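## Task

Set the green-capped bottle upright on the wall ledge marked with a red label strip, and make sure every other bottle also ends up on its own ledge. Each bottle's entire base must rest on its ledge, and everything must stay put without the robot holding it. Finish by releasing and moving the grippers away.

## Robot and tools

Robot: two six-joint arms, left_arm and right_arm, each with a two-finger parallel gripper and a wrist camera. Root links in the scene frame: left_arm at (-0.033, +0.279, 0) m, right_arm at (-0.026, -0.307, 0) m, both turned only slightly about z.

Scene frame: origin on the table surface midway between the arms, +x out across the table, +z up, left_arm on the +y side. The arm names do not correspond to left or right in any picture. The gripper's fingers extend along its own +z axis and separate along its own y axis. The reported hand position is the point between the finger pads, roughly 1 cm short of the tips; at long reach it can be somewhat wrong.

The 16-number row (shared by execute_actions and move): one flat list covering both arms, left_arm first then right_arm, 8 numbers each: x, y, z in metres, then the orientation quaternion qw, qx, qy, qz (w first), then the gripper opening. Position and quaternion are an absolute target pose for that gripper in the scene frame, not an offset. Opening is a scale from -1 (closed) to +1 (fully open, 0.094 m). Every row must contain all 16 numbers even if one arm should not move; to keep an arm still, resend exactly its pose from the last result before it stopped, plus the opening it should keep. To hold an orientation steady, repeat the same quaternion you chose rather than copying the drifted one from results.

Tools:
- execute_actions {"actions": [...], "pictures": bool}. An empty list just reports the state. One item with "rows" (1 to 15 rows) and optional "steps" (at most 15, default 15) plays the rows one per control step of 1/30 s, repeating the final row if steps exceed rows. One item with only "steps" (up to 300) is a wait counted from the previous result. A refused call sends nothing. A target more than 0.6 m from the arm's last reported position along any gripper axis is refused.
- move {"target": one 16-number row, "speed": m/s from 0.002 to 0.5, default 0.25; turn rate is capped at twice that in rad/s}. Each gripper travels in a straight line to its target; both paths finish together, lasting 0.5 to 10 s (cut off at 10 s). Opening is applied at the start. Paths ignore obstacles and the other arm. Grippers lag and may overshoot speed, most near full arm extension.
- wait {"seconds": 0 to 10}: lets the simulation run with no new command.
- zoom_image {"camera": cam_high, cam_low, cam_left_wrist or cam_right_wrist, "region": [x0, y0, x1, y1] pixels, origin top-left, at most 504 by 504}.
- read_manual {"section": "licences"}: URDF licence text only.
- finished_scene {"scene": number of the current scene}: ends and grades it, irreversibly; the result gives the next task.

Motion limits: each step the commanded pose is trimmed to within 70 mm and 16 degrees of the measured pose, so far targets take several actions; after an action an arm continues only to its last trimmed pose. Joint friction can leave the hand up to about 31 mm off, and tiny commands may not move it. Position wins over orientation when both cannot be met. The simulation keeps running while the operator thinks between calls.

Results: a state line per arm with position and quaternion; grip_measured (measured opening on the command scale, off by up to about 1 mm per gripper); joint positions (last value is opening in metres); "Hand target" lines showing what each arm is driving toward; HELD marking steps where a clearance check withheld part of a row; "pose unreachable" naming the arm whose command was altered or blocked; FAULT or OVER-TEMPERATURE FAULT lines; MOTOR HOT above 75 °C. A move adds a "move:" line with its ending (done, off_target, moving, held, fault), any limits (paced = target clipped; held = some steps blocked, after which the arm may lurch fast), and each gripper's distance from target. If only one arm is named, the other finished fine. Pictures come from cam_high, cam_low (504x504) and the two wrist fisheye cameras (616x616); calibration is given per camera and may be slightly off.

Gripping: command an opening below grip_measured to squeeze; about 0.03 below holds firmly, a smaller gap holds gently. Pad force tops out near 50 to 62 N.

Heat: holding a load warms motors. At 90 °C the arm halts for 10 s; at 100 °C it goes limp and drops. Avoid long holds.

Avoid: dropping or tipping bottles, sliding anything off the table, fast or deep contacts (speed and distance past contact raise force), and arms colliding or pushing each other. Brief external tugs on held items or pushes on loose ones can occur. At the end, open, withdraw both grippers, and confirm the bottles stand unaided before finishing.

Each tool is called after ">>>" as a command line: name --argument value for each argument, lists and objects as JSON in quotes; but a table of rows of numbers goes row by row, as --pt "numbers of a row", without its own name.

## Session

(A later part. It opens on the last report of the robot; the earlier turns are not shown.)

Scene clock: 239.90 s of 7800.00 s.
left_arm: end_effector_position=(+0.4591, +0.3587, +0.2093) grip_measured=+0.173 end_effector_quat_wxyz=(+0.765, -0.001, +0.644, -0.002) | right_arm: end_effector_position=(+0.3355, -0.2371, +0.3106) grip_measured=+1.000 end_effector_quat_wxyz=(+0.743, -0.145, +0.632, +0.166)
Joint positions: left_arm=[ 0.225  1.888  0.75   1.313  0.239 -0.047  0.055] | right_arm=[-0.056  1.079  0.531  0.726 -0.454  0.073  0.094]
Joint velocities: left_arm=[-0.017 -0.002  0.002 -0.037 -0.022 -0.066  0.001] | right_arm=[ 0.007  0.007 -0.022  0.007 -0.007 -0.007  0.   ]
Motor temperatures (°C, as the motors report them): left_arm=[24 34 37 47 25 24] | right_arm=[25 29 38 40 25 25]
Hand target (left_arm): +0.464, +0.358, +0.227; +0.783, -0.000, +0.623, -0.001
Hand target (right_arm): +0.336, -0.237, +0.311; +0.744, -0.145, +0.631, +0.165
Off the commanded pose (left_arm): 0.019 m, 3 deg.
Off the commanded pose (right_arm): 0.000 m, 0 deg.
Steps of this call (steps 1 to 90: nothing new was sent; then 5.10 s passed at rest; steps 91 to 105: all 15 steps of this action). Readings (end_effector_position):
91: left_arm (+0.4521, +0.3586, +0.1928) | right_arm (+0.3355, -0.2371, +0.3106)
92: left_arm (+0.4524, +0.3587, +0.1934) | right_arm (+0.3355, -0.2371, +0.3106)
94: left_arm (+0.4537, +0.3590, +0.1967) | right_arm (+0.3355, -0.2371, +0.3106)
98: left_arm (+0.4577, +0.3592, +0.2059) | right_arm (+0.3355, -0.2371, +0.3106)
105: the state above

>>> execute_actions --actions '[{"rows": [[0.4660,0.358,0.2258,0.7826,0,0.6225,0,0.13,0.3356,-0.2374,0.3109,0.744,-0.145,0.631,0.165,1],[0.4665,0.358,0.2247,0.7826,0,0.6225,0,0.13,0.3356,-0.2374,0.3109,0.744,-0.145,0.631,0.165,1],[0.4670,0.358,0.2238,0.7826,0,0.6225,0,0.13,0.3356,-0.2374,0.3109,0.744,-0.145,0.631,0.165,1],[0.4677,0.358,0.2232,0.7826,0,0.6225,0,0.13,0.3356,-0.2374,0.3109,0.744,-0.145,0.631,0.165,1],[0.4685,0.358,0.2230,0.7826,0,0.6225,0,0.13,0.3356,-0.2374,0.3109,0.744,-0.145,0.631,0.165,1],[0.4695,0.358,0.2230,0.7826,0,0.6225,0,0.13,0.3356,-0.2374,0.3109,0.744,-0.145,0.631,0.165,1],[0.4705,0.358,0.2230,0.7826,0,0.6225,0,0.13,0.3356,-0.2374,0.3109,0.744,-0.145,0.631,0.165,1],[0.4715,0.358,0.2230,0.7826,0,0.6225,0,0.13,0.3356,-0.2374,0.3109,0.744,-0.145,0.631,0.165,1],[0.4725,0.358,0.2230,0.7826,0,0.6225,0,0.13,0.3356,-0.2374,0.3109,0.744,-0.145,0.631,0.165,1],[0.4735,0.358,0.2230,0.7826,0,0.6225,0,0.13,0.3356,-0.2374,0.3109,0.744,-0.145,0.631,0.165,1],[0.4745,0.358,0.2230,0.7826,0,0.6225,0,0.13,0.3356,-0.2374,0.3109,0.744,-0.145,0.631,0.165,1],[0.4755,0.358,0.2230,0.7826,0,0.6225,0,0.13,0.3356,-0.2374,0.3109,0.744,-0.145,0.631,0.165,1],[0.4765,0.358,0.2230,0.7826,0,0.6225,0,0.13,0.3356,-0.2374,0.3109,0.744,-0.145,0.631,0.165,1],[0.4775,0.358,0.2230,0.7826,0,0.6225,0,0.13,0.3356,-0.2374,0.3109,0.744,-0.145,0.631,0.165,1],[0.4780,0.358,0.2230,0.7826,0,0.6225,0,0.13,0.3356,-0.2374,0.3109,0.744,-0.145,0.631,0.165,1]], "steps": 15}]' --pictures false

>>> execute_actions --actions '[{"steps": 10}]'

Scene clock: 243.57 s of 7800.00 s.
left_arm: end_effector_position=(+0.4696, +0.3584, +0.2041) grip_measured=+0.173 end_effector_quat_wxyz=(+0.764, -0.002, +0.646, -0.003) | right_arm: end_effector_position=(+0.3355, -0.2371, +0.3106) grip_measured=+1.000 end_effector_quat_wxyz=(+0.743, -0.145, +0.632, +0.166)
Joint positions: left_arm=[ 0.218  1.931  0.79   1.313  0.233 -0.047  0.055] | right_arm=[-0.056  1.079  0.531  0.726 -0.454  0.073  0.094]
Joint velocities: left_arm=[-0.007  0.046  0.164 -0.022 -0.051 -0.037  0.001] | right_arm=[-0.007 -0.007 -0.002  0.007  0.007  0.051  0.   ]
Motor temperatures (°C, as the motors report them): left_arm=[24 34 37 47 25 24] | right_arm=[25 29 38 40 25 25]
Hand target (left_arm): +0.476, +0.358, +0.223; +0.783, -0.000, +0.623, -0.001
Hand target (right_arm): +0.336, -0.237, +0.311; +0.744, -0.145, +0.631, +0.165
Off the commanded pose (left_arm): 0.021 m, 3 deg.
Off the commanded pose (right_arm): 0.000 m, 0 deg.
Steps of this call (steps 1 to 90: nothing new was sent; then 0.17 s passed at rest; steps 91 to 105: all 15 steps of this action). Readings (end_effector_position):
91: left_arm (+0.4591, +0.3587, +0.2093) | right_arm (+0.3355, -0.2371, +0.3106)
92: left_arm (+0.4592, +0.3588, +0.2085) | right_arm (+0.3355, -0.2371, +0.3106)
94: left_arm (+0.4598, +0.3590, +0.2056) | right_arm (+0.3355, -0.2371, +0.3106)
98: left_arm (+0.4617, +0.3593, +0.1973) | right_arm (+0.3355, -0.2371, +0.3106)
105: the state above

Scene clock: 243.90 s of 7800.00 s.
left_arm: end_effector_position=(+0.4713, +0.3587, +0.2047) grip_measured=+0.173 end_effector_quat_wxyz=(+0.765, -0.002, +0.645, -0.003) | right_arm: end_effector_position=(+0.3355, -0.2371, +0.3106) grip_measured=+1.000 end_effector_quat_wxyz=(+0.743, -0.145, +0.632, +0.166)
Joint positions: left_arm=[ 0.217  1.936  0.797  1.313  0.231 -0.047  0.055] | right_arm=[-0.056  1.079  0.531  0.726 -0.454  0.073  0.094]
Joint velocities: left_arm=[-0.002  0.007 -0.002  0.081  0.037 -0.037 -0.   ] | right_arm=[-0.002 -0.002  0.007 -0.007  0.007 -0.022  0.   ]
Motor temperatures (°C, as the motors report them): left_arm=[24 34 37 47 25 24] | right_arm=[25 29 38 40 25 25]
Hand target (left_arm): +0.476, +0.358, +0.223; +0.782, -0.000, +0.623, -0.001
Hand target (right_arm): +0.336, -0.237, +0.311; +0.744, -0.145, +0.631, +0.165
Off the commanded pose (left_arm): 0.020 m, 3 deg.
Off the commanded pose (right_arm): 0.000 m, 0 deg.
Steps of this call (steps 1 to 10: nothing new was sent). Readings (end_effector_position):
1: left_arm (+0.4704, +0.3585, +0.2050) | right_arm (+0.3355, -0.2371, +0.3106)
2: left_arm (+0.4709, +0.3584, +0.2055) | right_arm (+0.3355, -0.2371, +0.3106)
4: left_arm (+0.4711, +0.3585, +0.2056) | right_arm (+0.3355, -0.2371, +0.3106)
8: left_arm (+0.4712, +0.3587, +0.2049) | right_arm (+0.3355, -0.2371, +0.3106)
10: the state above
camera_calibration (this result's frames):
cam_left_wrist: T_world_to_cam=[[-0.0279225, -0.996285, -0.0814652, 0.382047], [-0.46836, 0.0850371, -0.879436, 0.411608], [0.883096, 0.013599, -0.468995, -0.216373], [0, 0, 0, 1]] pos_world=[0.394526, 0.348569, 0.291629]
cam_right_wrist: T_world_to_cam=[[0.47679, -0.872207, -0.109208, -0.329297], [-0.516266, -0.177307, -0.837873, 0.412864], [0.711436, 0.45587, -0.534829, 0.149041], [0, 0, 0, 1]] pos_world=[0.26412, -0.281955, 0.389678]

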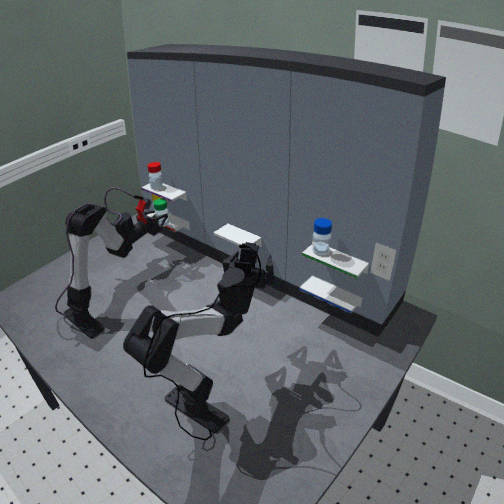

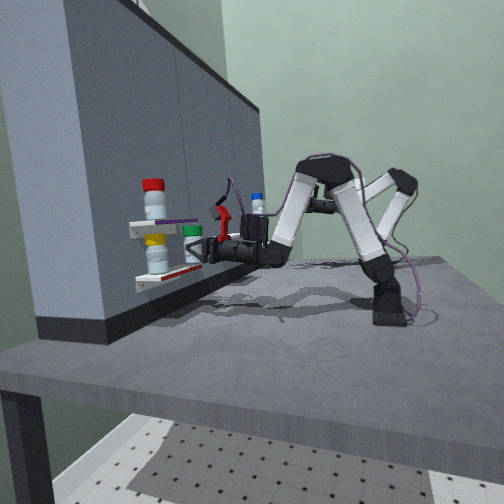

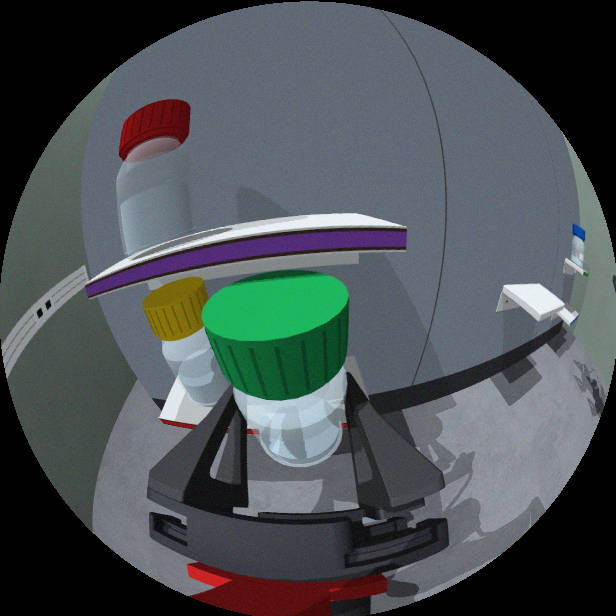

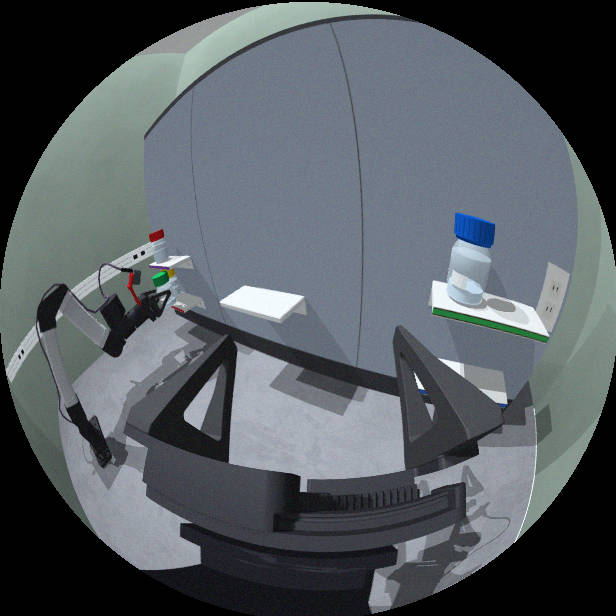

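>>> zoom_image --camera "cam_low" --region '[144, 200, 244, 290]'

Region (144, 200, 244, 290) of cam_low's 504x504 image, scaled by 5.040, with more detail than that image has; it fills the top 454 rows of this view, and the rest is white.

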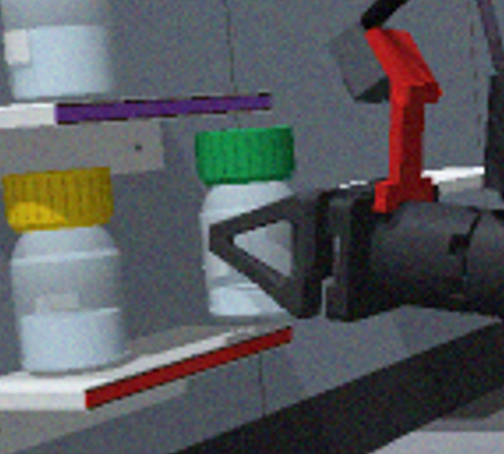

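>>> execute_actions --actions '[{"rows": [[0.4788,0.358,0.2228,0.7826,0,0.6225,0,0.13,0.3356,-0.2374,0.3109,0.744,-0.145,0.631,0.165,1],[0.4798,0.358,0.2226,0.7826,0,0.6225,0,0.13,0.3356,-0.2374,0.3109,0.744,-0.145,0.631,0.165,1],[0.4810,0.358,0.2224,0.7826,0,0.6225,0,0.13,0.3356,-0.2374,0.3109,0.744,-0.145,0.631,0.165,1],[0.4823,0.358,0.2222,0.7826,0,0.6225,0,0.13,0.3356,-0.2374,0.3109,0.744,-0.145,0.631,0.165,1],[0.4836,0.358,0.2220,0.7826,0,0.6225,0,0.13,0.3356,-0.2374,0.3109,0.744,-0.145,0.631,0.165,1],[0.4849,0.358,0.2220,0.7826,0,0.6225,0,0.13,0.3356,-0.2374,0.3109,0.744,-0.145,0.631,0.165,1],[0.4862,0.358,0.2220,0.7826,0,0.6225,0,0.13,0.3356,-0.2374,0.3109,0.744,-0.145,0.631,0.165,1],[0.4875,0.358,0.2220,0.7826,0,0.6225,0,0.13,0.3356,-0.2374,0.3109,0.744,-0.145,0.631,0.165,1],[0.4888,0.358,0.2220,0.7826,0,0.6225,0,0.13,0.3356,-0.2374,0.3109,0.744,-0.145,0.631,0.165,1],[0.4901,0.358,0.2220,0.7826,0,0.6225,0,0.13,0.3356,-0.2374,0.3109,0.744,-0.145,0.631,0.165,1],[0.4914,0.358,0.2220,0.7826,0,0.6225,0,0.13,0.3356,-0.2374,0.3109,0.744,-0.145,0.631,0.165,1],[0.4927,0.358,0.2220,0.7826,0,0.6225,0,0.13,0.3356,-0.2374,0.3109,0.744,-0.145,0.631,0.165,1],[0.4940,0.358,0.2220,0.7826,0,0.6225,0,0.13,0.3356,-0.2374,0.3109,0.744,-0.145,0.631,0.165,1],[0.4953,0.358,0.2220,0.7826,0,0.6225,0,0.13,0.3356,-0.2374,0.3109,0.744,-0.145,0.631,0.165,1],[0.4966,0.358,0.2220,0.7826,0,0.6225,0,0.13,0.3356,-0.2374,0.3109,0.744,-0.145,0.631,0.165,1]], "steps": 15}]' --pictures false

>>> execute_actions --actions '[{"rows": [[0.4979,0.358,0.2220,0.7826,0,0.6225,0,0.13,0.3356,-0.2374,0.3109,0.744,-0.145,0.631,0.165,1],[0.4992,0.358,0.2220,0.7826,0,0.6225,0,0.13,0.3356,-0.2374,0.3109,0.744,-0.145,0.631,0.165,1],[0.5005,0.358,0.2220,0.7826,0,0.6225,0,0.13,0.3356,-0.2374,0.3109,0.744,-0.145,0.631,0.165,1],[0.5018,0.358,0.2220,0.7826,0,0.6225,0,0.13,0.3356,-0.2374,0.3109,0.744,-0.145,0.631,0.165,1],[0.5031,0.358,0.2220,0.7826,0,0.6225,0,0.13,0.3356,-0.2374,0.3109,0.744,-0.145,0.631,0.165,1],[0.5044,0.358,0.2220,0.7826,0,0.6225,0,0.13,0.3356,-0.2374,0.3109,0.744,-0.145,0.631,0.165,1],[0.5057,0.358,0.2220,0.7826,0,0.6225,0,0.13,0.3356,-0.2374,0.3109,0.744,-0.145,0.631,0.165,1],[0.5070,0.358,0.2220,0.7826,0,0.6225,0,0.13,0.3356,-0.2374,0.3109,0.744,-0.145,0.631,0.165,1],[0.5083,0.358,0.2220,0.7826,0,0.6225,0,0.13,0.3356,-0.2374,0.3109,0.744,-0.145,0.631,0.165,1],[0.5094,0.358,0.2220,0.7826,0,0.6225,0,0.13,0.3356,-0.2374,0.3109,0.744,-0.145,0.631,0.165,1],[0.5103,0.358,0.2220,0.7826,0,0.6225,0,0.13,0.3356,-0.2374,0.3109,0.744,-0.145,0.631,0.165,1],[0.5110,0.358,0.2220,0.7826,0,0.6225,0,0.13,0.3356,-0.2374,0.3109,0.744,-0.145,0.631,0.165,1]], "steps": 15}]'

Scene clock: 249.57 s of 7800.00 s.
left_arm: end_effector_position=(+0.4873, +0.3588, +0.2053) grip_measured=+0.173 end_effector_quat_wxyz=(+0.767, -0.001, +0.642, -0.003) | right_arm: end_effector_position=(+0.3355, -0.2371, +0.3106) grip_measured=+1.000 end_effector_quat_wxyz=(+0.743, -0.145, +0.632, +0.166)
Joint positions: left_arm=[ 0.207  1.984  0.867  1.298  0.222 -0.047  0.055] | right_arm=[-0.056  1.079  0.531  0.726 -0.454  0.073  0.094]
Joint velocities: left_arm=[-0.037  0.105  0.154 -0.037 -0.037  0.051  0.   ] | right_arm=[-0.002  0.007  0.007 -0.007 -0.022  0.037  0.   ]
Motor temperatures (°C, as the motors report them): left_arm=[24 34 37 47 25 24] | right_arm=[25 29 38 40 25 25]
Hand target (left_arm): +0.495, +0.358, +0.222; +0.783, -0.000, +0.622, -0.001
Hand target (right_arm): +0.336, -0.237, +0.311; +0.744, -0.145, +0.631, +0.165
Off the commanded pose (left_arm): 0.019 m, 3 deg.
Off the commanded pose (right_arm): 0.000 m, 0 deg.
Steps of this call (steps 1 to 90: nothing new was sent; then 2.17 s passed at rest; steps 91 to 105: all 15 steps of this action). Readings (end_effector_position):
91: left_arm (+0.4713, +0.3588, +0.2047) | right_arm (+0.3355, -0.2371, +0.3106)
92: left_arm (+0.4713, +0.3588, +0.2047) | right_arm (+0.3355, -0.2371, +0.3106)
94: left_arm (+0.4723, +0.3592, +0.2044) | right_arm (+0.3355, -0.2371, +0.3106)
98: left_arm (+0.4780, +0.3592, +0.2045) | right_arm (+0.3355, -0.2371, +0.3106)
105: the state above

Scene clock: 250.07 s of 7800.00 s.
left_arm: end_effector_position=(+0.5043, +0.3592, +0.2045) grip_measured=+0.173 end_effector_quat_wxyz=(+0.766, -0.002, +0.642, -0.004) | right_arm: end_effector_position=(+0.3355, -0.2371, +0.3106) grip_measured=+1.000 end_effector_quat_wxyz=(+0.743, -0.145, +0.632, +0.166)
Joint positions: left_arm=[ 0.198  2.029  0.942  1.267  0.213 -0.047  0.055] | right_arm=[-0.056  1.079  0.531  0.726 -0.454  0.073  0.094]
Joint velocities: left_arm=[-0.007  0.027  0.022 -0.11   0.007 -0.037 -0.   ] | right_arm=[ 0.007 -0.007 -0.007  0.11  -0.022 -0.066  0.   ]
Motor temperatures (°C, as the motors report them): left_arm=[24 34 37 47 25 24] | right_arm=[25 29 39 40 25 25]
Hand target (left_arm): +0.510, +0.358, +0.222; +0.783, -0.000, +0.623, -0.001
Hand target (right_arm): +0.336, -0.237, +0.311; +0.744, -0.145, +0.631, +0.165
Off the commanded pose (left_arm): 0.019 m, 3 deg.
Off the commanded pose (right_arm): 0.000 m, 0 deg.
Steps of this call (steps 1 to 15: all 15 steps of this action). Readings (end_effector_position):
1: left_arm (+0.4886, +0.3588, +0.2053) | right_arm (+0.3355, -0.2371, +0.3106)
2: left_arm (+0.4898, +0.3588, +0.2054) | right_arm (+0.3355, -0.2371, +0.3106)
4: left_arm (+0.4925, +0.3589, +0.2056) | right_arm (+0.3355, -0.2371, +0.3106)
8: left_arm (+0.4977, +0.3588, +0.2055) | right_arm (+0.3355, -0.2371, +0.3106)
15: the state above
camera_calibration (this result's frames):
cam_left_wrist: T_world_to_cam=[[-0.0284858, -0.996408, -0.0797442, 0.383453], [-0.463067, 0.0838541, -0.882348, 0.425251], [0.885865, 0.0117925, -0.463793, -0.247387], [0, 0, 0, 1]] pos_world=[0.426994, 0.349334, 0.291061]
cam_right_wrist: T_world_to_cam=[[0.47679, -0.872207, -0.109208, -0.329297], [-0.516266, -0.177307, -0.837873, 0.412864], [0.711436, 0.45587, -0.534829, 0.149041], [0, 0, 0, 1]] pos_world=[0.26412, -0.281955, 0.389678]

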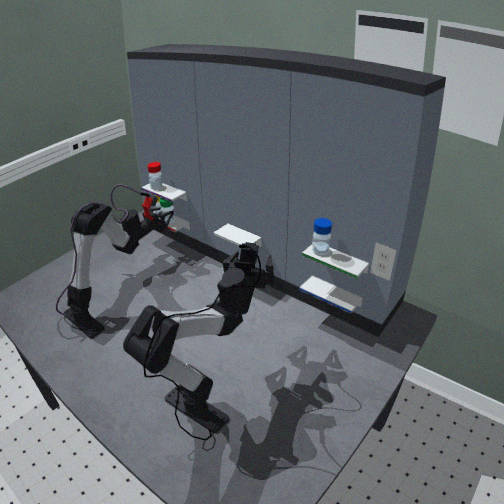

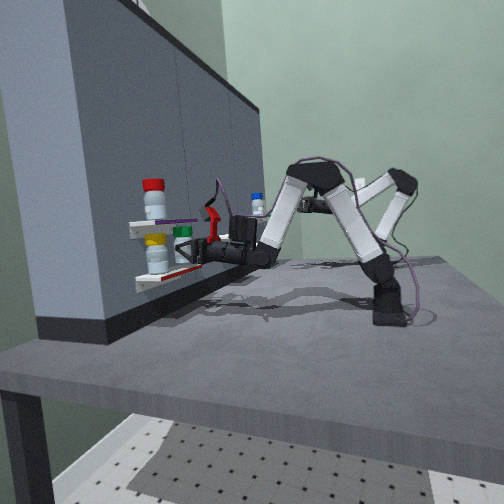

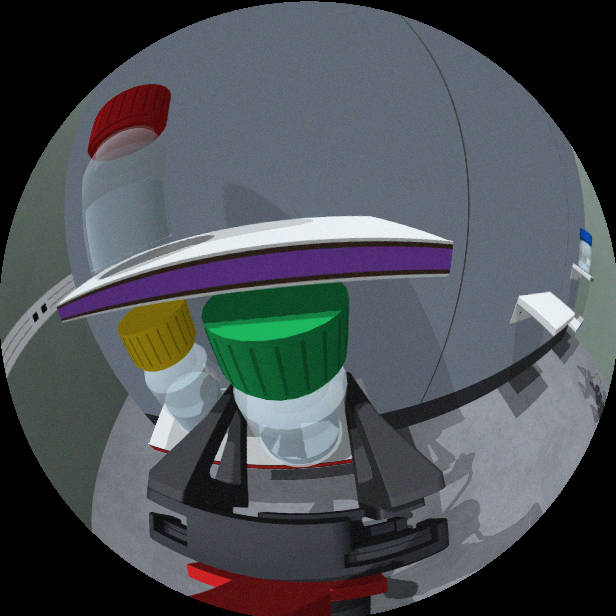

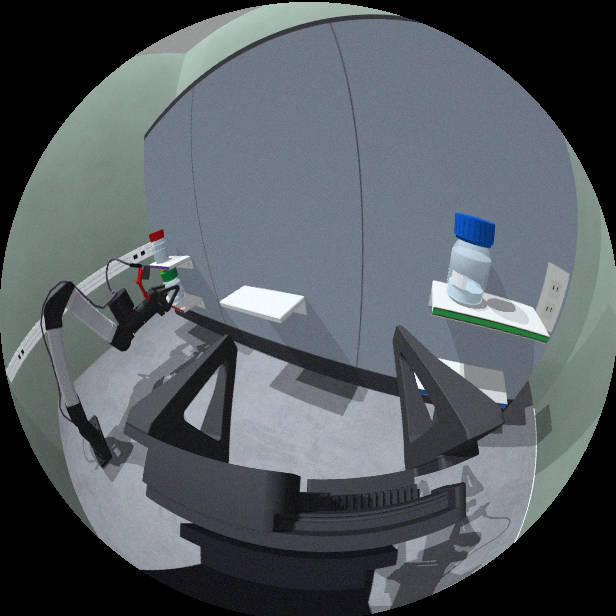

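>>> execute_actions --actions '[{"rows": [[0.5118,0.358,0.2220,0.7826,0,0.6225,0,0.13,0.3356,-0.2374,0.3109,0.744,-0.145,0.631,0.165,1],[0.5128,0.358,0.2219,0.7826,0,0.6225,0,0.13,0.3356,-0.2374,0.3109,0.744,-0.145,0.631,0.165,1],[0.5140,0.358,0.2218,0.7826,0,0.6225,0,0.13,0.3356,-0.2374,0.3109,0.744,-0.145,0.631,0.165,1],[0.5153,0.358,0.2217,0.7826,0,0.6225,0,0.13,0.3356,-0.2374,0.3109,0.744,-0.145,0.631,0.165,1],[0.5166,0.358,0.2216,0.7826,0,0.6225,0,0.13,0.3356,-0.2374,0.3109,0.744,-0.145,0.631,0.165,1],[0.5179,0.358,0.2214,0.7826,0,0.6225,0,0.13,0.3356,-0.2374,0.3109,0.744,-0.145,0.631,0.165,1],[0.5192,0.358,0.2212,0.7826,0,0.6225,0,0.13,0.3356,-0.2374,0.3109,0.744,-0.145,0.631,0.165,1],[0.5205,0.358,0.2210,0.7826,0,0.6225,0,0.13,0.3356,-0.2374,0.3109,0.744,-0.145,0.631,0.165,1],[0.5218,0.358,0.2208,0.7826,0,0.6225,0,0.13,0.3356,-0.2374,0.3109,0.744,-0.145,0.631,0.165,1],[0.5231,0.358,0.2206,0.7826,0,0.6225,0,0.13,0.3356,-0.2374,0.3109,0.744,-0.145,0.631,0.165,1],[0.5244,0.358,0.2204,0.7826,0,0.6225,0,0.13,0.3356,-0.2374,0.3109,0.744,-0.145,0.631,0.165,1],[0.5257,0.358,0.2202,0.7826,0,0.6225,0,0.13,0.3356,-0.2374,0.3109,0.744,-0.145,0.631,0.165,1],[0.5270,0.358,0.2200,0.7826,0,0.6225,0,0.13,0.3356,-0.2374,0.3109,0.744,-0.145,0.631,0.165,1],[0.5283,0.358,0.2198,0.7826,0,0.6225,0,0.13,0.3356,-0.2374,0.3109,0.744,-0.145,0.631,0.165,1],[0.5296,0.358,0.2196,0.7826,0,0.6225,0,0.13,0.3356,-0.2374,0.3109,0.744,-0.145,0.631,0.165,1]], "steps": 15}]' --pictures false

>>> execute_actions --actions '[{"rows": [[0.5307,0.358,0.2194,0.7826,0,0.6225,0,0.13,0.3356,-0.2374,0.3109,0.744,-0.145,0.631,0.165,1],[0.5316,0.358,0.2192,0.7826,0,0.6225,0,0.13,0.3356,-0.2374,0.3109,0.744,-0.145,0.631,0.165,1],[0.5323,0.358,0.2190,0.7826,0,0.6225,0,0.13,0.3356,-0.2374,0.3109,0.744,-0.145,0.631,0.165,1],[0.5328,0.358,0.2190,0.7826,0,0.6225,0,0.13,0.3356,-0.2374,0.3109,0.744,-0.145,0.631,0.165,1]], "steps": 12}]'

Scene clock: 256.17 s of 7800.00 s.
left_arm: end_effector_position=(+0.5207, +0.3592, +0.2027) grip_measured=+0.173 end_effector_quat_wxyz=(+0.767, -0.002, +0.642, -0.005) | right_arm: end_effector_position=(+0.3355, -0.2371, +0.3106) grip_measured=+1.000 end_effector_quat_wxyz=(+0.743, -0.145, +0.632, +0.166)
Joint positions: left_arm=[ 0.189  2.079  1.016  1.244  0.205 -0.047  0.055] | right_arm=[-0.056  1.079  0.531  0.726 -0.454  0.073  0.094]
Joint velocities: left_arm=[-0.022  0.1    0.168 -0.066 -0.007  0.066 -0.   ] | right_arm=[-0.007  0.007  0.007 -0.022 -0.022  0.051  0.   ]
Motor temperatures (°C, as the motors report them): left_arm=[24 35 38 47 25 24] | right_arm=[25 29 39 40 25 25]
Hand target (left_arm): +0.528, +0.358, +0.219; +0.783, -0.000, +0.623, -0.001
Hand target (right_arm): +0.336, -0.237, +0.311; +0.744, -0.145, +0.631, +0.165
Off the commanded pose (left_arm): 0.019 m, 3 deg.
Off the commanded pose (right_arm): 0.000 m, 0 deg.
Steps of this call (steps 1 to 90: nothing new was sent; then 2.60 s passed at rest; steps 91 to 105: all 15 steps of this action). Readings (end_effector_position):
91: left_arm (+0.5045, +0.3595, +0.2034) | right_arm (+0.3355, -0.2371, +0.3106)
92: left_arm (+0.5045, +0.3596, +0.2033) | right_arm (+0.3355, -0.2371, +0.3106)
94: left_arm (+0.5051, +0.3598, +0.2031) | right_arm (+0.3355, -0.2371, +0.3106)
98: left_arm (+0.5111, +0.3598, +0.2042) | right_arm (+0.3355, -0.2371, +0.3106)
105: the state above

Scene clock: 256.57 s of 7800.00 s.
left_arm: end_effector_position=(+0.5265, +0.3594, +0.1999) grip_measured=+0.173 end_effector_quat_wxyz=(+0.765, -0.004, +0.644, -0.005) | right_arm: end_effector_position=(+0.3355, -0.2371, +0.3106) grip_measured=+1.000 end_effector_quat_wxyz=(+0.743, -0.145, +0.632, +0.166)
Joint positions: left_arm=[ 0.186  2.098  1.041  1.23   0.201 -0.047  0.055] | right_arm=[-0.056  1.079  0.531  0.726 -0.454  0.073  0.094]
Joint velocities: left_arm=[-0.007 -0.022  0.002 -0.007 -0.037 -0.051 -0.   ] | right_arm=[-0.007  0.002 -0.012 -0.022 -0.022 -0.051  0.   ]
Motor temperatures (°C, as the motors report them): left_arm=[24 35 38 47 25 24] | right_arm=[25 29 39 40 25 25]
Hand target (left_arm): +0.531, +0.358, +0.219; +0.783, -0.000, +0.623, -0.001
Hand target (right_arm): +0.336, -0.237, +0.311; +0.744, -0.145, +0.631, +0.165
Off the commanded pose (left_arm): 0.020 m, 3 deg.
Off the commanded pose (right_arm): 0.000 m, 0 deg.
Steps of this call (steps 1 to 12: all 12 steps of this action). Readings (end_effector_position):
1: left_arm (+0.5219, +0.3591, +0.2022) | right_arm (+0.3355, -0.2371, +0.3106)
2: left_arm (+0.5231, +0.3592, +0.2019) | right_arm (+0.3355, -0.2371, +0.3106)
4: left_arm (+0.5250, +0.3592, +0.2014) | right_arm (+0.3355, -0.2371, +0.3106)
8: left_arm (+0.5264, +0.3592, +0.2000) | right_arm (+0.3355, -0.2371, +0.3106)
12: the state above
camera_calibration (this result's frames):
cam_left_wrist: T_world_to_cam=[[-0.0286976, -0.99667, -0.076321, 0.383368], [-0.467624, 0.0808683, -0.880221, 0.434519], [0.883462, 0.0104293, -0.468388, -0.266593], [0, 0, 0, 1]] pos_world=[0.449718, 0.349733, 0.286863]
cam_right_wrist: T_world_to_cam=[[0.47679, -0.872207, -0.109208, -0.329297], [-0.516266, -0.177307, -0.837873, 0.412864], [0.711436, 0.45587, -0.534829, 0.149041], [0, 0, 0, 1]] pos_world=[0.26412, -0.281955, 0.389678]

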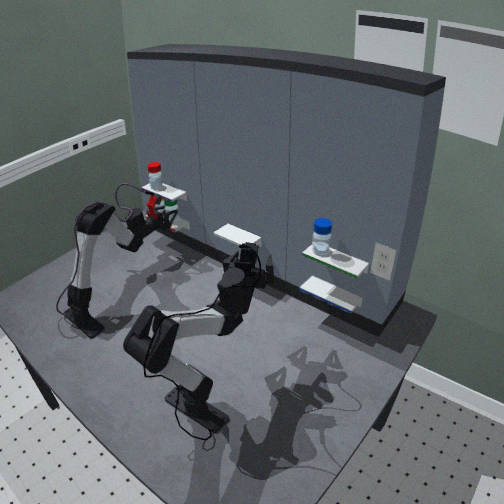

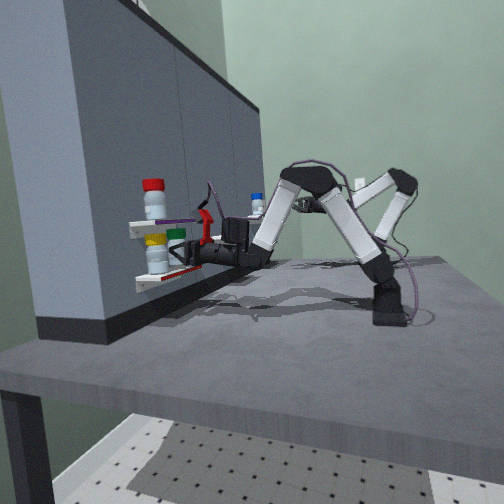

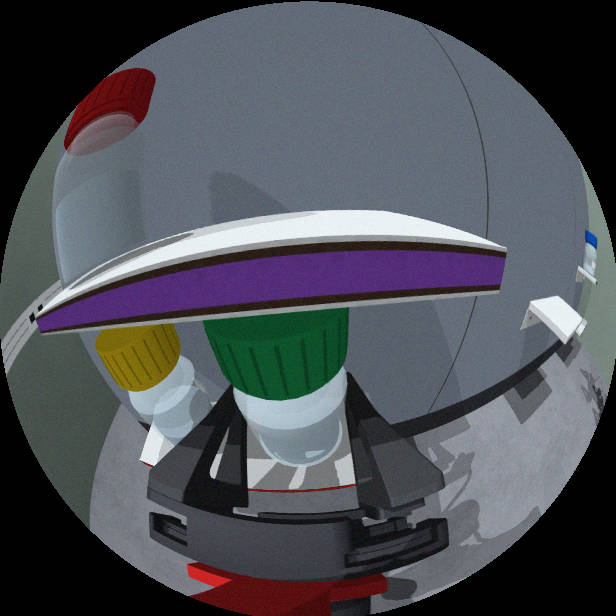

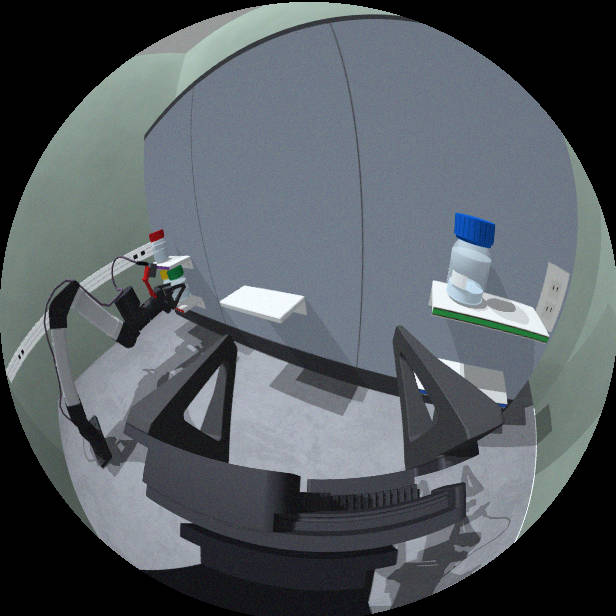

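>>> execute_actions --actions '[{"rows": [[0.5328,0.358,0.2186,0.7826,0,0.6225,0,0.13,0.3356,-0.2374,0.3109,0.744,-0.145,0.631,0.165,1],[0.5328,0.358,0.2182,0.7826,0,0.6225,0,0.13,0.3356,-0.2374,0.3109,0.744,-0.145,0.631,0.165,1],[0.5329,0.358,0.2178,0.7826,0,0.6225,0,0.13,0.3356,-0.2374,0.3109,0.744,-0.145,0.631,0.165,1],[0.5329,0.358,0.2174,0.7826,0,0.6225,0,0.13,0.3356,-0.2374,0.3109,0.744,-0.145,0.631,0.165,1],[0.5330,0.358,0.2170,0.7826,0,0.6225,0,0.13,0.3356,-0.2374,0.3109,0.744,-0.145,0.631,0.165,1],[0.5330,0.358,0.2166,0.7826,0,0.6225,0,0.13,0.3356,-0.2374,0.3109,0.744,-0.145,0.631,0.165,1],[0.5331,0.358,0.2162,0.7826,0,0.6225,0,0.13,0.3356,-0.2374,0.3109,0.744,-0.145,0.631,0.165,1],[0.5331,0.358,0.2158,0.7826,0,0.6225,0,0.13,0.3356,-0.2374,0.3109,0.744,-0.145,0.631,0.165,1],[0.5332,0.358,0.2155,0.7826,0,0.6225,0,0.13,0.3356,-0.2374,0.3109,0.744,-0.145,0.631,0.165,1],[0.5332,0.358,0.2152,0.7826,0,0.6225,0,0.13,0.3356,-0.2374,0.3109,0.744,-0.145,0.631,0.165,1],[0.5332,0.358,0.2150,0.7826,0,0.6225,0,0.13,0.3356,-0.2374,0.3109,0.744,-0.145,0.631,0.165,1]], "steps": 15}]' --pictures false

Scene clock: 260.00 s of 7800.00 s.
left_arm: end_effector_position=(+0.5276, +0.3597, +0.1926) grip_measured=+0.173 end_effector_quat_wxyz=(+0.760, -0.005, +0.649, -0.006) | right_arm: end_effector_position=(+0.3355, -0.2371, +0.3106) grip_measured=+1.000 end_effector_quat_wxyz=(+0.743, -0.145, +0.632, +0.166)
Joint positions: left_arm=[ 0.186  2.111  1.041  1.23   0.2   -0.047  0.055] | right_arm=[-0.056  1.079  0.531  0.726 -0.454  0.073  0.094]
Joint velocities: left_arm=[-0.007  0.027  0.007 -0.022  0.007  0.007  0.001] | right_arm=[ 0.007 -0.012 -0.017 -0.051 -0.037 -0.022  0.   ]
Motor temperatures (°C, as the motors report them): left_arm=[24 35 38 47 25 24] | right_arm=[25 29 39 40 25 25]
Hand target (left_arm): +0.532, +0.358, +0.215; +0.783, -0.000, +0.623, -0.001
Hand target (right_arm): +0.336, -0.237, +0.311; +0.744, -0.145, +0.631, +0.165
Off the commanded pose (left_arm): 0.023 m, 4 deg.
Off the commanded pose (right_arm): 0.000 m, 0 deg.
Steps of this call (steps 1 to 88: nothing new was sent; steps 89 to 103: all 15 steps of this action). Readings (end_effector_position):
89: left_arm (+0.5265, +0.3594, +0.1998) | right_arm (+0.3355, -0.2371, +0.3106)
90: left_arm (+0.5265, +0.3594, +0.1998) | right_arm (+0.3355, -0.2371, +0.3106)
92: left_arm (+0.5265, +0.3594, +0.1998) | right_arm (+0.3355, -0.2371, +0.3106)
96: left_arm (+0.5266, +0.3594, +0.1994) | right_arm (+0.3355, -0.2371, +0.3106)
103: the state above

>>> execute_actions --actions '[{"rows": [[0.5332,0.358,0.2147,0.7826,0,0.6225,0,0.13,0.3356,-0.2374,0.3109,0.744,-0.145,0.631,0.165,1],[0.5332,0.358,0.2144,0.7826,0,0.6225,0,0.13,0.3356,-0.2374,0.3109,0.744,-0.145,0.631,0.165,1],[0.5333,0.358,0.2141,0.7826,0,0.6225,0,0.13,0.3356,-0.2374,0.3109,0.744,-0.145,0.631,0.165,1],[0.5333,0.358,0.2138,0.7826,0,0.6225,0,0.13,0.3356,-0.2374,0.3109,0.744,-0.145,0.631,0.165,1],[0.5333,0.358,0.2135,0.7826,0,0.6225,0,0.13,0.3356,-0.2374,0.3109,0.744,-0.145,0.631,0.165,1],[0.5334,0.358,0.2132,0.7826,0,0.6225,0,0.13,0.3356,-0.2374,0.3109,0.744,-0.145,0.631,0.165,1],[0.5334,0.358,0.2129,0.7826,0,0.6225,0,0.13,0.3356,-0.2374,0.3109,0.744,-0.145,0.631,0.165,1],[0.5334,0.358,0.2126,0.7826,0,0.6225,0,0.13,0.3356,-0.2374,0.3109,0.744,-0.145,0.631,0.165,1],[0.5335,0.358,0.2123,0.7826,0,0.6225,0,0.13,0.3356,-0.2374,0.3109,0.744,-0.145,0.631,0.165,1],[0.5335,0.358,0.2120,0.7826,0,0.6225,0,0.13,0.3356,-0.2374,0.3109,0.744,-0.145,0.631,0.165,1]], "steps": 15}]'

Scene clock: 263.53 s of 7800.00 s.
left_arm: end_effector_position=(+0.5277, +0.3597, +0.1923) grip_measured=+0.173 end_effector_quat_wxyz=(+0.760, -0.005, +0.650, -0.006) | right_arm: end_effector_position=(+0.3355, -0.2371, +0.3106) grip_measured=+1.000 end_effector_quat_wxyz=(+0.743, -0.145, +0.632, +0.166)
Joint positions: left_arm=[ 0.186  2.111  1.041  1.23   0.2   -0.047  0.055] | right_arm=[-0.056  1.079  0.531  0.726 -0.454  0.073  0.094]
Joint velocities: left_arm=[-0.007 -0.002 -0.007  0.007  0.007  0.007 -0.   ] | right_arm=[-0.002 -0.012 -0.002 -0.11  -0.007 -0.037  0.   ]
Motor temperatures (°C, as the motors report them): left_arm=[24 36 38 48 25 24] | right_arm=[25 29 39 40 25 25]
Hand target (left_arm): +0.532, +0.358, +0.212; +0.782, -0.000, +0.623, -0.001
Hand target (right_arm): +0.336, -0.237, +0.311; +0.744, -0.145, +0.631, +0.165
Off the commanded pose (left_arm): 0.021 m, 4 deg.
Off the commanded pose (right_arm): 0.000 m, 0 deg.
Steps of this call (steps 1 to 90: nothing new was sent; then 0.03 s passed at rest; steps 91 to 105: all 15 steps of this action). Readings (end_effector_position):
91: left_arm (+0.5277, +0.3597, +0.1923) | right_arm (+0.3355, -0.2371, +0.3106)
92: left_arm (+0.5277, +0.3597, +0.1923) | right_arm (+0.3355, -0.2371, +0.3106)
94: left_arm (+0.5277, +0.3597, +0.1923) | right_arm (+0.3355, -0.2371, +0.3106)
98: left_arm (+0.5277, +0.3597, +0.1923) | right_arm (+0.3355, -0.2371, +0.3106)
105: the state above
camera_calibration (this result's frames):
cam_left_wrist: T_world_to_cam=[[-0.0289778, -0.996913, -0.0729664, 0.382774], [-0.479787, 0.0779103, -0.873919, 0.434623], [0.876906, 0.00968412, -0.480564, -0.265068], [0, 0, 0, 1]] pos_world=[0.452058, 0.350298, 0.280373]
cam_right_wrist: T_world_to_cam=[[0.47679, -0.872207, -0.109208, -0.329297], [-0.516266, -0.177307, -0.837873, 0.412864], [0.711436, 0.45587, -0.534829, 0.149041], [0, 0, 0, 1]] pos_world=[0.26412, -0.281955, 0.389678]

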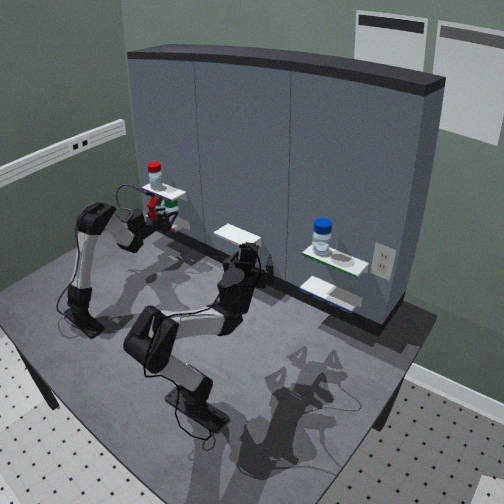

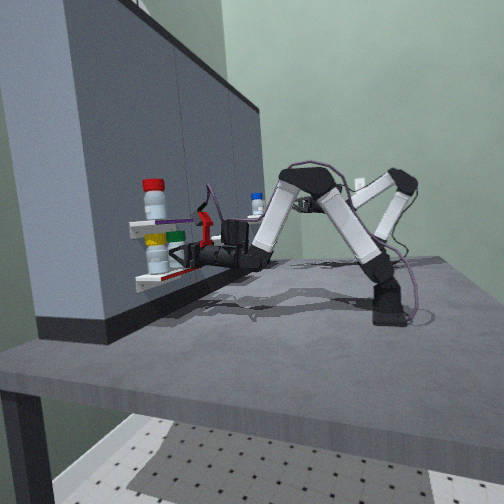

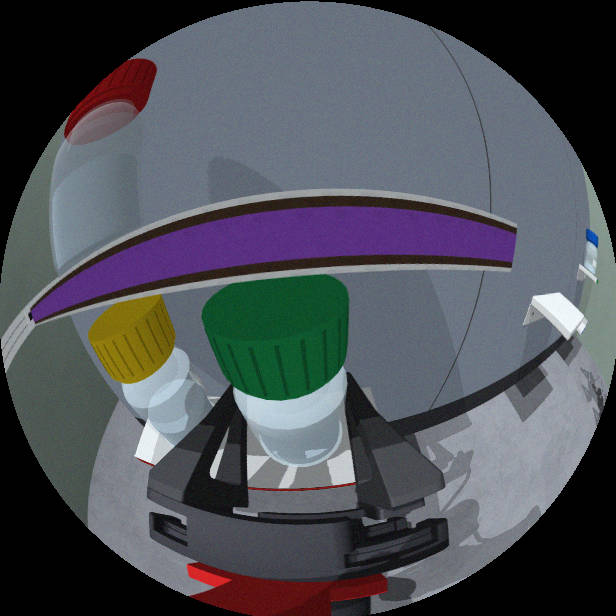

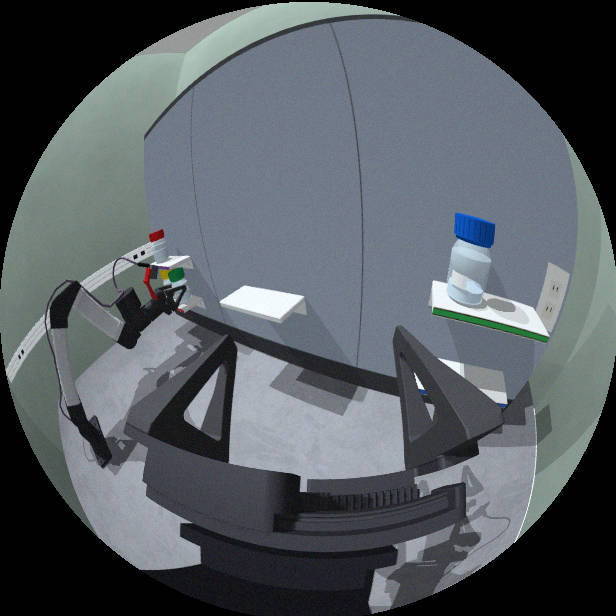

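>>> zoom_image --camera "cam_low" --region '[144, 210, 224, 290]'

Region (144, 210, 224, 290) of cam_low's 504x504 image, scaled by 6.300, with more detail than that image has.

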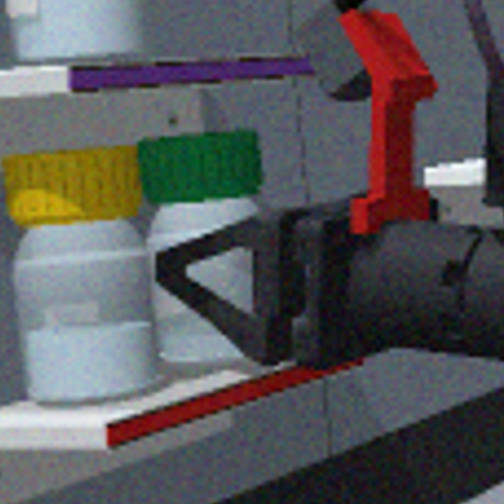

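>>> execute_actions --actions '[{"rows": [[0.5332,0.3581,0.2105,0.7811,0,0.6243,0,0.13,0.3356,-0.2374,0.3109,0.744,-0.145,0.631,0.165,1],[0.5328,0.3582,0.2090,0.7796,0,0.6261,0,0.13,0.3356,-0.2374,0.3109,0.744,-0.145,0.631,0.165,1],[0.5325,0.3583,0.2075,0.7782,0,0.6279,0,0.13,0.3356,-0.2374,0.3109,0.744,-0.145,0.631,0.165,1],[0.5322,0.3584,0.2060,0.7767,0,0.6297,0,0.13,0.3356,-0.2374,0.3109,0.744,-0.145,0.631,0.165,1],[0.5318,0.3585,0.2045,0.7752,0,0.6315,0,0.13,0.3356,-0.2374,0.3109,0.744,-0.145,0.631,0.165,1],[0.5315,0.3586,0.2030,0.7737,0,0.6333,0,0.13,0.3356,-0.2374,0.3109,0.744,-0.145,0.631,0.165,1],[0.5312,0.3587,0.2015,0.7722,0,0.6351,0,0.13,0.3356,-0.2374,0.3109,0.744,-0.145,0.631,0.165,1],[0.5308,0.3588,0.2000,0.7708,0,0.6369,0,0.13,0.3356,-0.2374,0.3109,0.744,-0.145,0.631,0.165,1],[0.5305,0.3589,0.1985,0.7693,0,0.6387,0,0.13,0.3356,-0.2374,0.3109,0.744,-0.145,0.631,0.165,1],[0.5302,0.3590,0.1970,0.7678,0,0.6405,0,0.13,0.3356,-0.2374,0.3109,0.744,-0.145,0.631,0.165,1]], "steps": 15}]' --pictures false

Scene clock: 267.53 s of 7800.00 s.
left_arm: end_effector_position=(+0.5277, +0.3597, +0.1918) grip_measured=+0.173 end_effector_quat_wxyz=(+0.760, -0.005, +0.650, -0.006) | right_arm: end_effector_position=(+0.3355, -0.2371, +0.3106) grip_measured=+1.000 end_effector_quat_wxyz=(+0.743, -0.145, +0.632, +0.166)
Joint positions: left_arm=[ 0.186  2.111  1.041  1.228  0.2   -0.047  0.055] | right_arm=[-0.056  1.079  0.531  0.726 -0.454  0.073  0.094]
Joint velocities: left_arm=[-0.022  0.002 -0.002  0.007  0.022 -0.051  0.   ] | right_arm=[-0.002  0.027 -0.002  0.037 -0.051 -0.051  0.   ]
Motor temperatures (°C, as the motors report them): left_arm=[24 36 38 48 25 24] | right_arm=[25 29 39 40 25 25]
Hand target (left_arm): +0.530, +0.359, +0.197; +0.768, -0.000, +0.641, -0.000
Hand target (right_arm): +0.336, -0.237, +0.311; +0.744, -0.145, +0.631, +0.165
Off the commanded pose (left_arm): 0.006 m, 2 deg.
Off the commanded pose (right_arm): 0.000 m, 0 deg.
Steps of this call (steps 1 to 90: nothing new was sent; then 0.50 s passed at rest; steps 91 to 105: all 15 steps of this action). Readings (end_effector_position):
91: left_arm (+0.5277, +0.3597, +0.1923) | right_arm (+0.3355, -0.2371, +0.3106)
92: left_arm (+0.5277, +0.3597, +0.1923) | right_arm (+0.3355, -0.2371, +0.3106)
94: left_arm (+0.5277, +0.3597, +0.1923) | right_arm (+0.3355, -0.2371, +0.3106)
98: left_arm (+0.5277, +0.3597, +0.1923) | right_arm (+0.3355, -0.2371, +0.3106)
105: the state above

>>> execute_actions --actions '[{"rows": [[0.5300,0.3591,0.1962,0.7671,0,0.6414,0,0.13,0.3356,-0.2374,0.3109,0.744,-0.145,0.631,0.165,1],[0.5298,0.3591,0.1954,0.7663,0,0.6423,0,0.13,0.3356,-0.2374,0.3109,0.744,-0.145,0.631,0.165,1],[0.5296,0.3592,0.1946,0.7656,0,0.6432,0,0.13,0.3356,-0.2374,0.3109,0.744,-0.145,0.631,0.165,1],[0.5295,0.3592,0.1938,0.7648,0,0.6441,0,0.13,0.3356,-0.2374,0.3109,0.744,-0.145,0.631,0.165,1],[0.5293,0.3593,0.1930,0.7641,0,0.6450,0,0.13,0.3356,-0.2374,0.3109,0.744,-0.145,0.631,0.165,1],[0.5291,0.3593,0.1922,0.7633,0,0.6459,0,0.13,0.3356,-0.2374,0.3109,0.744,-0.145,0.631,0.165,1],[0.5290,0.3594,0.1914,0.7626,0,0.6468,0,0.13,0.3356,-0.2374,0.3109,0.744,-0.145,0.631,0.165,1],[0.5288,0.3594,0.1906,0.7619,0,0.6476,0,0.13,0.3356,-0.2374,0.3109,0.744,-0.145,0.631,0.165,1],[0.5286,0.3595,0.1898,0.7611,0,0.6485,0,0.13,0.3356,-0.2374,0.3109,0.744,-0.145,0.631,0.165,1],[0.5285,0.3595,0.1890,0.7604,0,0.6494,0,0.13,0.3356,-0.2374,0.3109,0.744,-0.145,0.631,0.165,1]], "steps": 15}]' --pictures false

Scene clock: 270.07 s of 7800.00 s.
left_arm: end_effector_position=(+0.5278, +0.3598, +0.1915) grip_measured=+0.173 end_effector_quat_wxyz=(+0.759, -0.004, +0.651, -0.004) | right_arm: end_effector_position=(+0.3355, -0.2371, +0.3106) grip_measured=+1.000 end_effector_quat_wxyz=(+0.743, -0.145, +0.632, +0.166)
Joint positions: left_arm=[ 0.186  2.111  1.041  1.227  0.2   -0.044  0.055] | right_arm=[-0.056  1.079  0.531  0.726 -0.454  0.073  0.094]
Joint velocities: left_arm=[ 0.022  0.022 -0.002 -0.037 -0.066  0.022 -0.001] | right_arm=[ 0.002 -0.007  0.022 -0.037 -0.007 -0.081  0.   ]
Motor temperatures (°C, as the motors report them): left_arm=[24 37 38 48 25 24] | right_arm=[25 29 39 40 25 25]
Hand target (left_arm): +0.528, +0.359, +0.189; +0.760, -0.000, +0.649, -0.000
Hand target (right_arm): +0.336, -0.237, +0.311; +0.744, -0.145, +0.631, +0.165
Off the commanded pose (left_arm): 0.003 m, 1 deg.
Off the commanded pose (right_arm): 0.000 m, 0 deg.
Steps of this call (steps 1 to 61: nothing new was sent; steps 62 to 76: all 15 steps of this action). Readings (end_effector_position):
62: left_arm (+0.5278, +0.3597, +0.1917) | right_arm (+0.3355, -0.2371, +0.3106)
63: left_arm (+0.5278, +0.3597, +0.1917) | right_arm (+0.3355, -0.2371, +0.3106)
65: left_arm (+0.5278, +0.3597, +0.1917) | right_arm (+0.3355, -0.2371, +0.3106)
69: left_arm (+0.5278, +0.3598, +0.1916) | right_arm (+0.3355, -0.2371, +0.3106)
76: the state above

>>> execute_actions --actions '[{"rows": [[0.5280,0.3597,0.1920,0.7604,0,0.6494,0,0.15,0.3356,-0.2374,0.3109,0.744,-0.145,0.631,0.165,1],[0.5280,0.3597,0.1920,0.7604,0,0.6494,0,0.17,0.3356,-0.2374,0.3109,0.744,-0.145,0.631,0.165,1],[0.5280,0.3597,0.1920,0.7604,0,0.6494,0,0.18,0.3356,-0.2374,0.3109,0.744,-0.145,0.631,0.165,1],[0.5280,0.3597,0.1920,0.7604,0,0.6494,0,0.19,0.3356,-0.2374,0.3109,0.744,-0.145,0.631,0.165,1],[0.5280,0.3597,0.1920,0.7604,0,0.6494,0,0.21,0.3356,-0.2374,0.3109,0.744,-0.145,0.631,0.165,1],[0.5280,0.3597,0.1920,0.7604,0,0.6494,0,0.24,0.3356,-0.2374,0.3109,0.744,-0.145,0.631,0.165,1],[0.5280,0.3597,0.1920,0.7604,0,0.6494,0,0.28,0.3356,-0.2374,0.3109,0.744,-0.145,0.631,0.165,1],[0.5280,0.3597,0.1920,0.7604,0,0.6494,0,0.33,0.3356,-0.2374,0.3109,0.744,-0.145,0.631,0.165,1],[0.5280,0.3597,0.1920,0.7604,0,0.6494,0,0.38,0.3356,-0.2374,0.3109,0.744,-0.145,0.631,0.165,1],[0.5280,0.3597,0.1920,0.7604,0,0.6494,0,0.43,0.3356,-0.2374,0.3109,0.744,-0.145,0.631,0.165,1],[0.5280,0.3597,0.1920,0.7604,0,0.6494,0,0.48,0.3356,-0.2374,0.3109,0.744,-0.145,0.631,0.165,1],[0.5280,0.3597,0.1920,0.7604,0,0.6494,0,0.53,0.3356,-0.2374,0.3109,0.744,-0.145,0.631,0.165,1],[0.5280,0.3597,0.1920,0.7604,0,0.6494,0,0.57,0.3356,-0.2374,0.3109,0.744,-0.145,0.631,0.165,1],[0.5280,0.3597,0.1920,0.7604,0,0.6494,0,0.60,0.3356,-0.2374,0.3109,0.744,-0.145,0.631,0.165,1]], "steps": 15}]'

Scene clock: 274.83 s of 7800.00 s.
left_arm: end_effector_position=(+0.5278, +0.3598, +0.1913) grip_measured=+0.594 end_effector_quat_wxyz=(+0.759, -0.004, +0.651, -0.004) | right_arm: end_effector_position=(+0.3355, -0.2371, +0.3106) grip_measured=+1.000 end_effector_quat_wxyz=(+0.743, -0.145, +0.632, +0.166)
Joint positions: left_arm=[ 0.186  2.111  1.041  1.226  0.2   -0.042  0.075] | right_arm=[-0.056  1.079  0.531  0.726 -0.454  0.073  0.094]
Joint velocities: left_arm=[-0.012  0.007 -0.002  0.007 -0.037  0.022  0.006] | right_arm=[-0.002 -0.007 -0.002  0.007 -0.007 -0.022  0.   ]
Motor temperatures (°C, as the motors report them): left_arm=[24 37 38 48 25 24] | right_arm=[25 29 39 40 25 25]
Hand target (left_arm): +0.528, +0.360, +0.192; +0.760, -0.000, +0.649, -0.000
Hand target (right_arm): +0.336, -0.237, +0.311; +0.744, -0.145, +0.631, +0.165
Off the commanded pose (left_arm): 0.001 m, 1 deg.
Off the commanded pose (right_arm): 0.000 m, 0 deg.
Steps of this call (steps 1 to 90: nothing new was sent; then 1.27 s passed at rest; steps 91 to 105: all 15 steps of this action). Readings (end_effector_position):
91: left_arm (+0.5278, +0.3598, +0.1913) | right_arm (+0.3355, -0.2371, +0.3106)
92: left_arm (+0.5278, +0.3598, +0.1913) | right_arm (+0.3355, -0.2371, +0.3106)
94: left_arm (+0.5278, +0.3598, +0.1913) | right_arm (+0.3355, -0.2371, +0.3106)
98: left_arm (+0.5278, +0.3598, +0.1913) | right_arm (+0.3355, -0.2371, +0.3106)
105: the state above
camera_calibration (this result's frames):
cam_left_wrist: T_world_to_cam=[[-0.0285821, -0.996659, -0.0765144, 0.383116], [-0.483432, 0.0807809, -0.871647, 0.434274], [0.874915, 0.0120761, -0.484126, -0.264817], [0, 0, 0, 1]] pos_world=[0.452584, 0.349952, 0.279643]
cam_right_wrist: T_world_to_cam=[[0.47679, -0.872207, -0.109208, -0.329297], [-0.516266, -0.177307, -0.837873, 0.412864], [0.711436, 0.45587, -0.534829, 0.149041], [0, 0, 0, 1]] pos_world=[0.26412, -0.281955, 0.389678]

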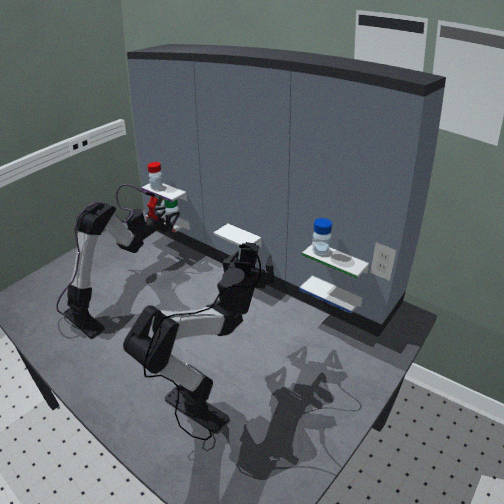

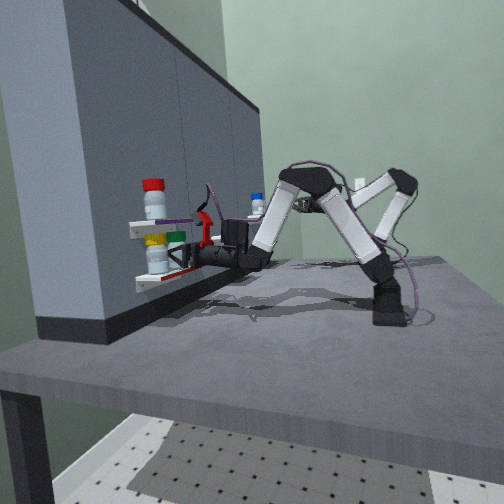

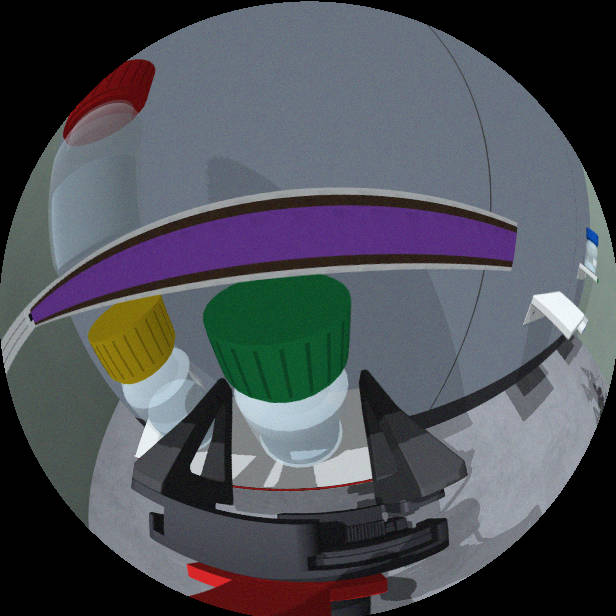

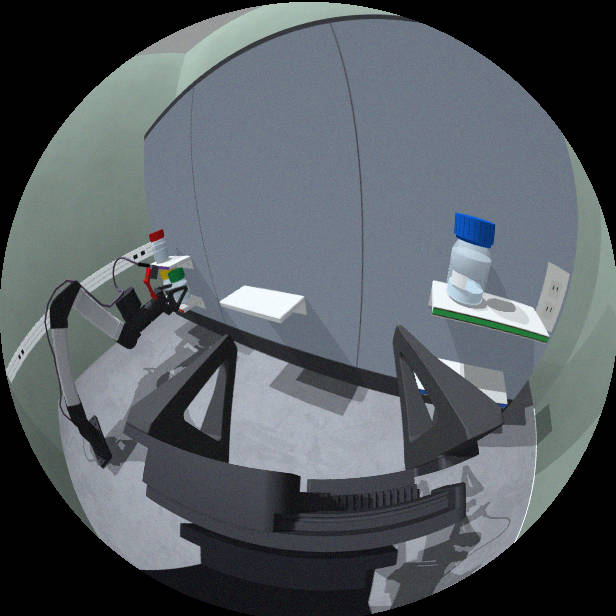

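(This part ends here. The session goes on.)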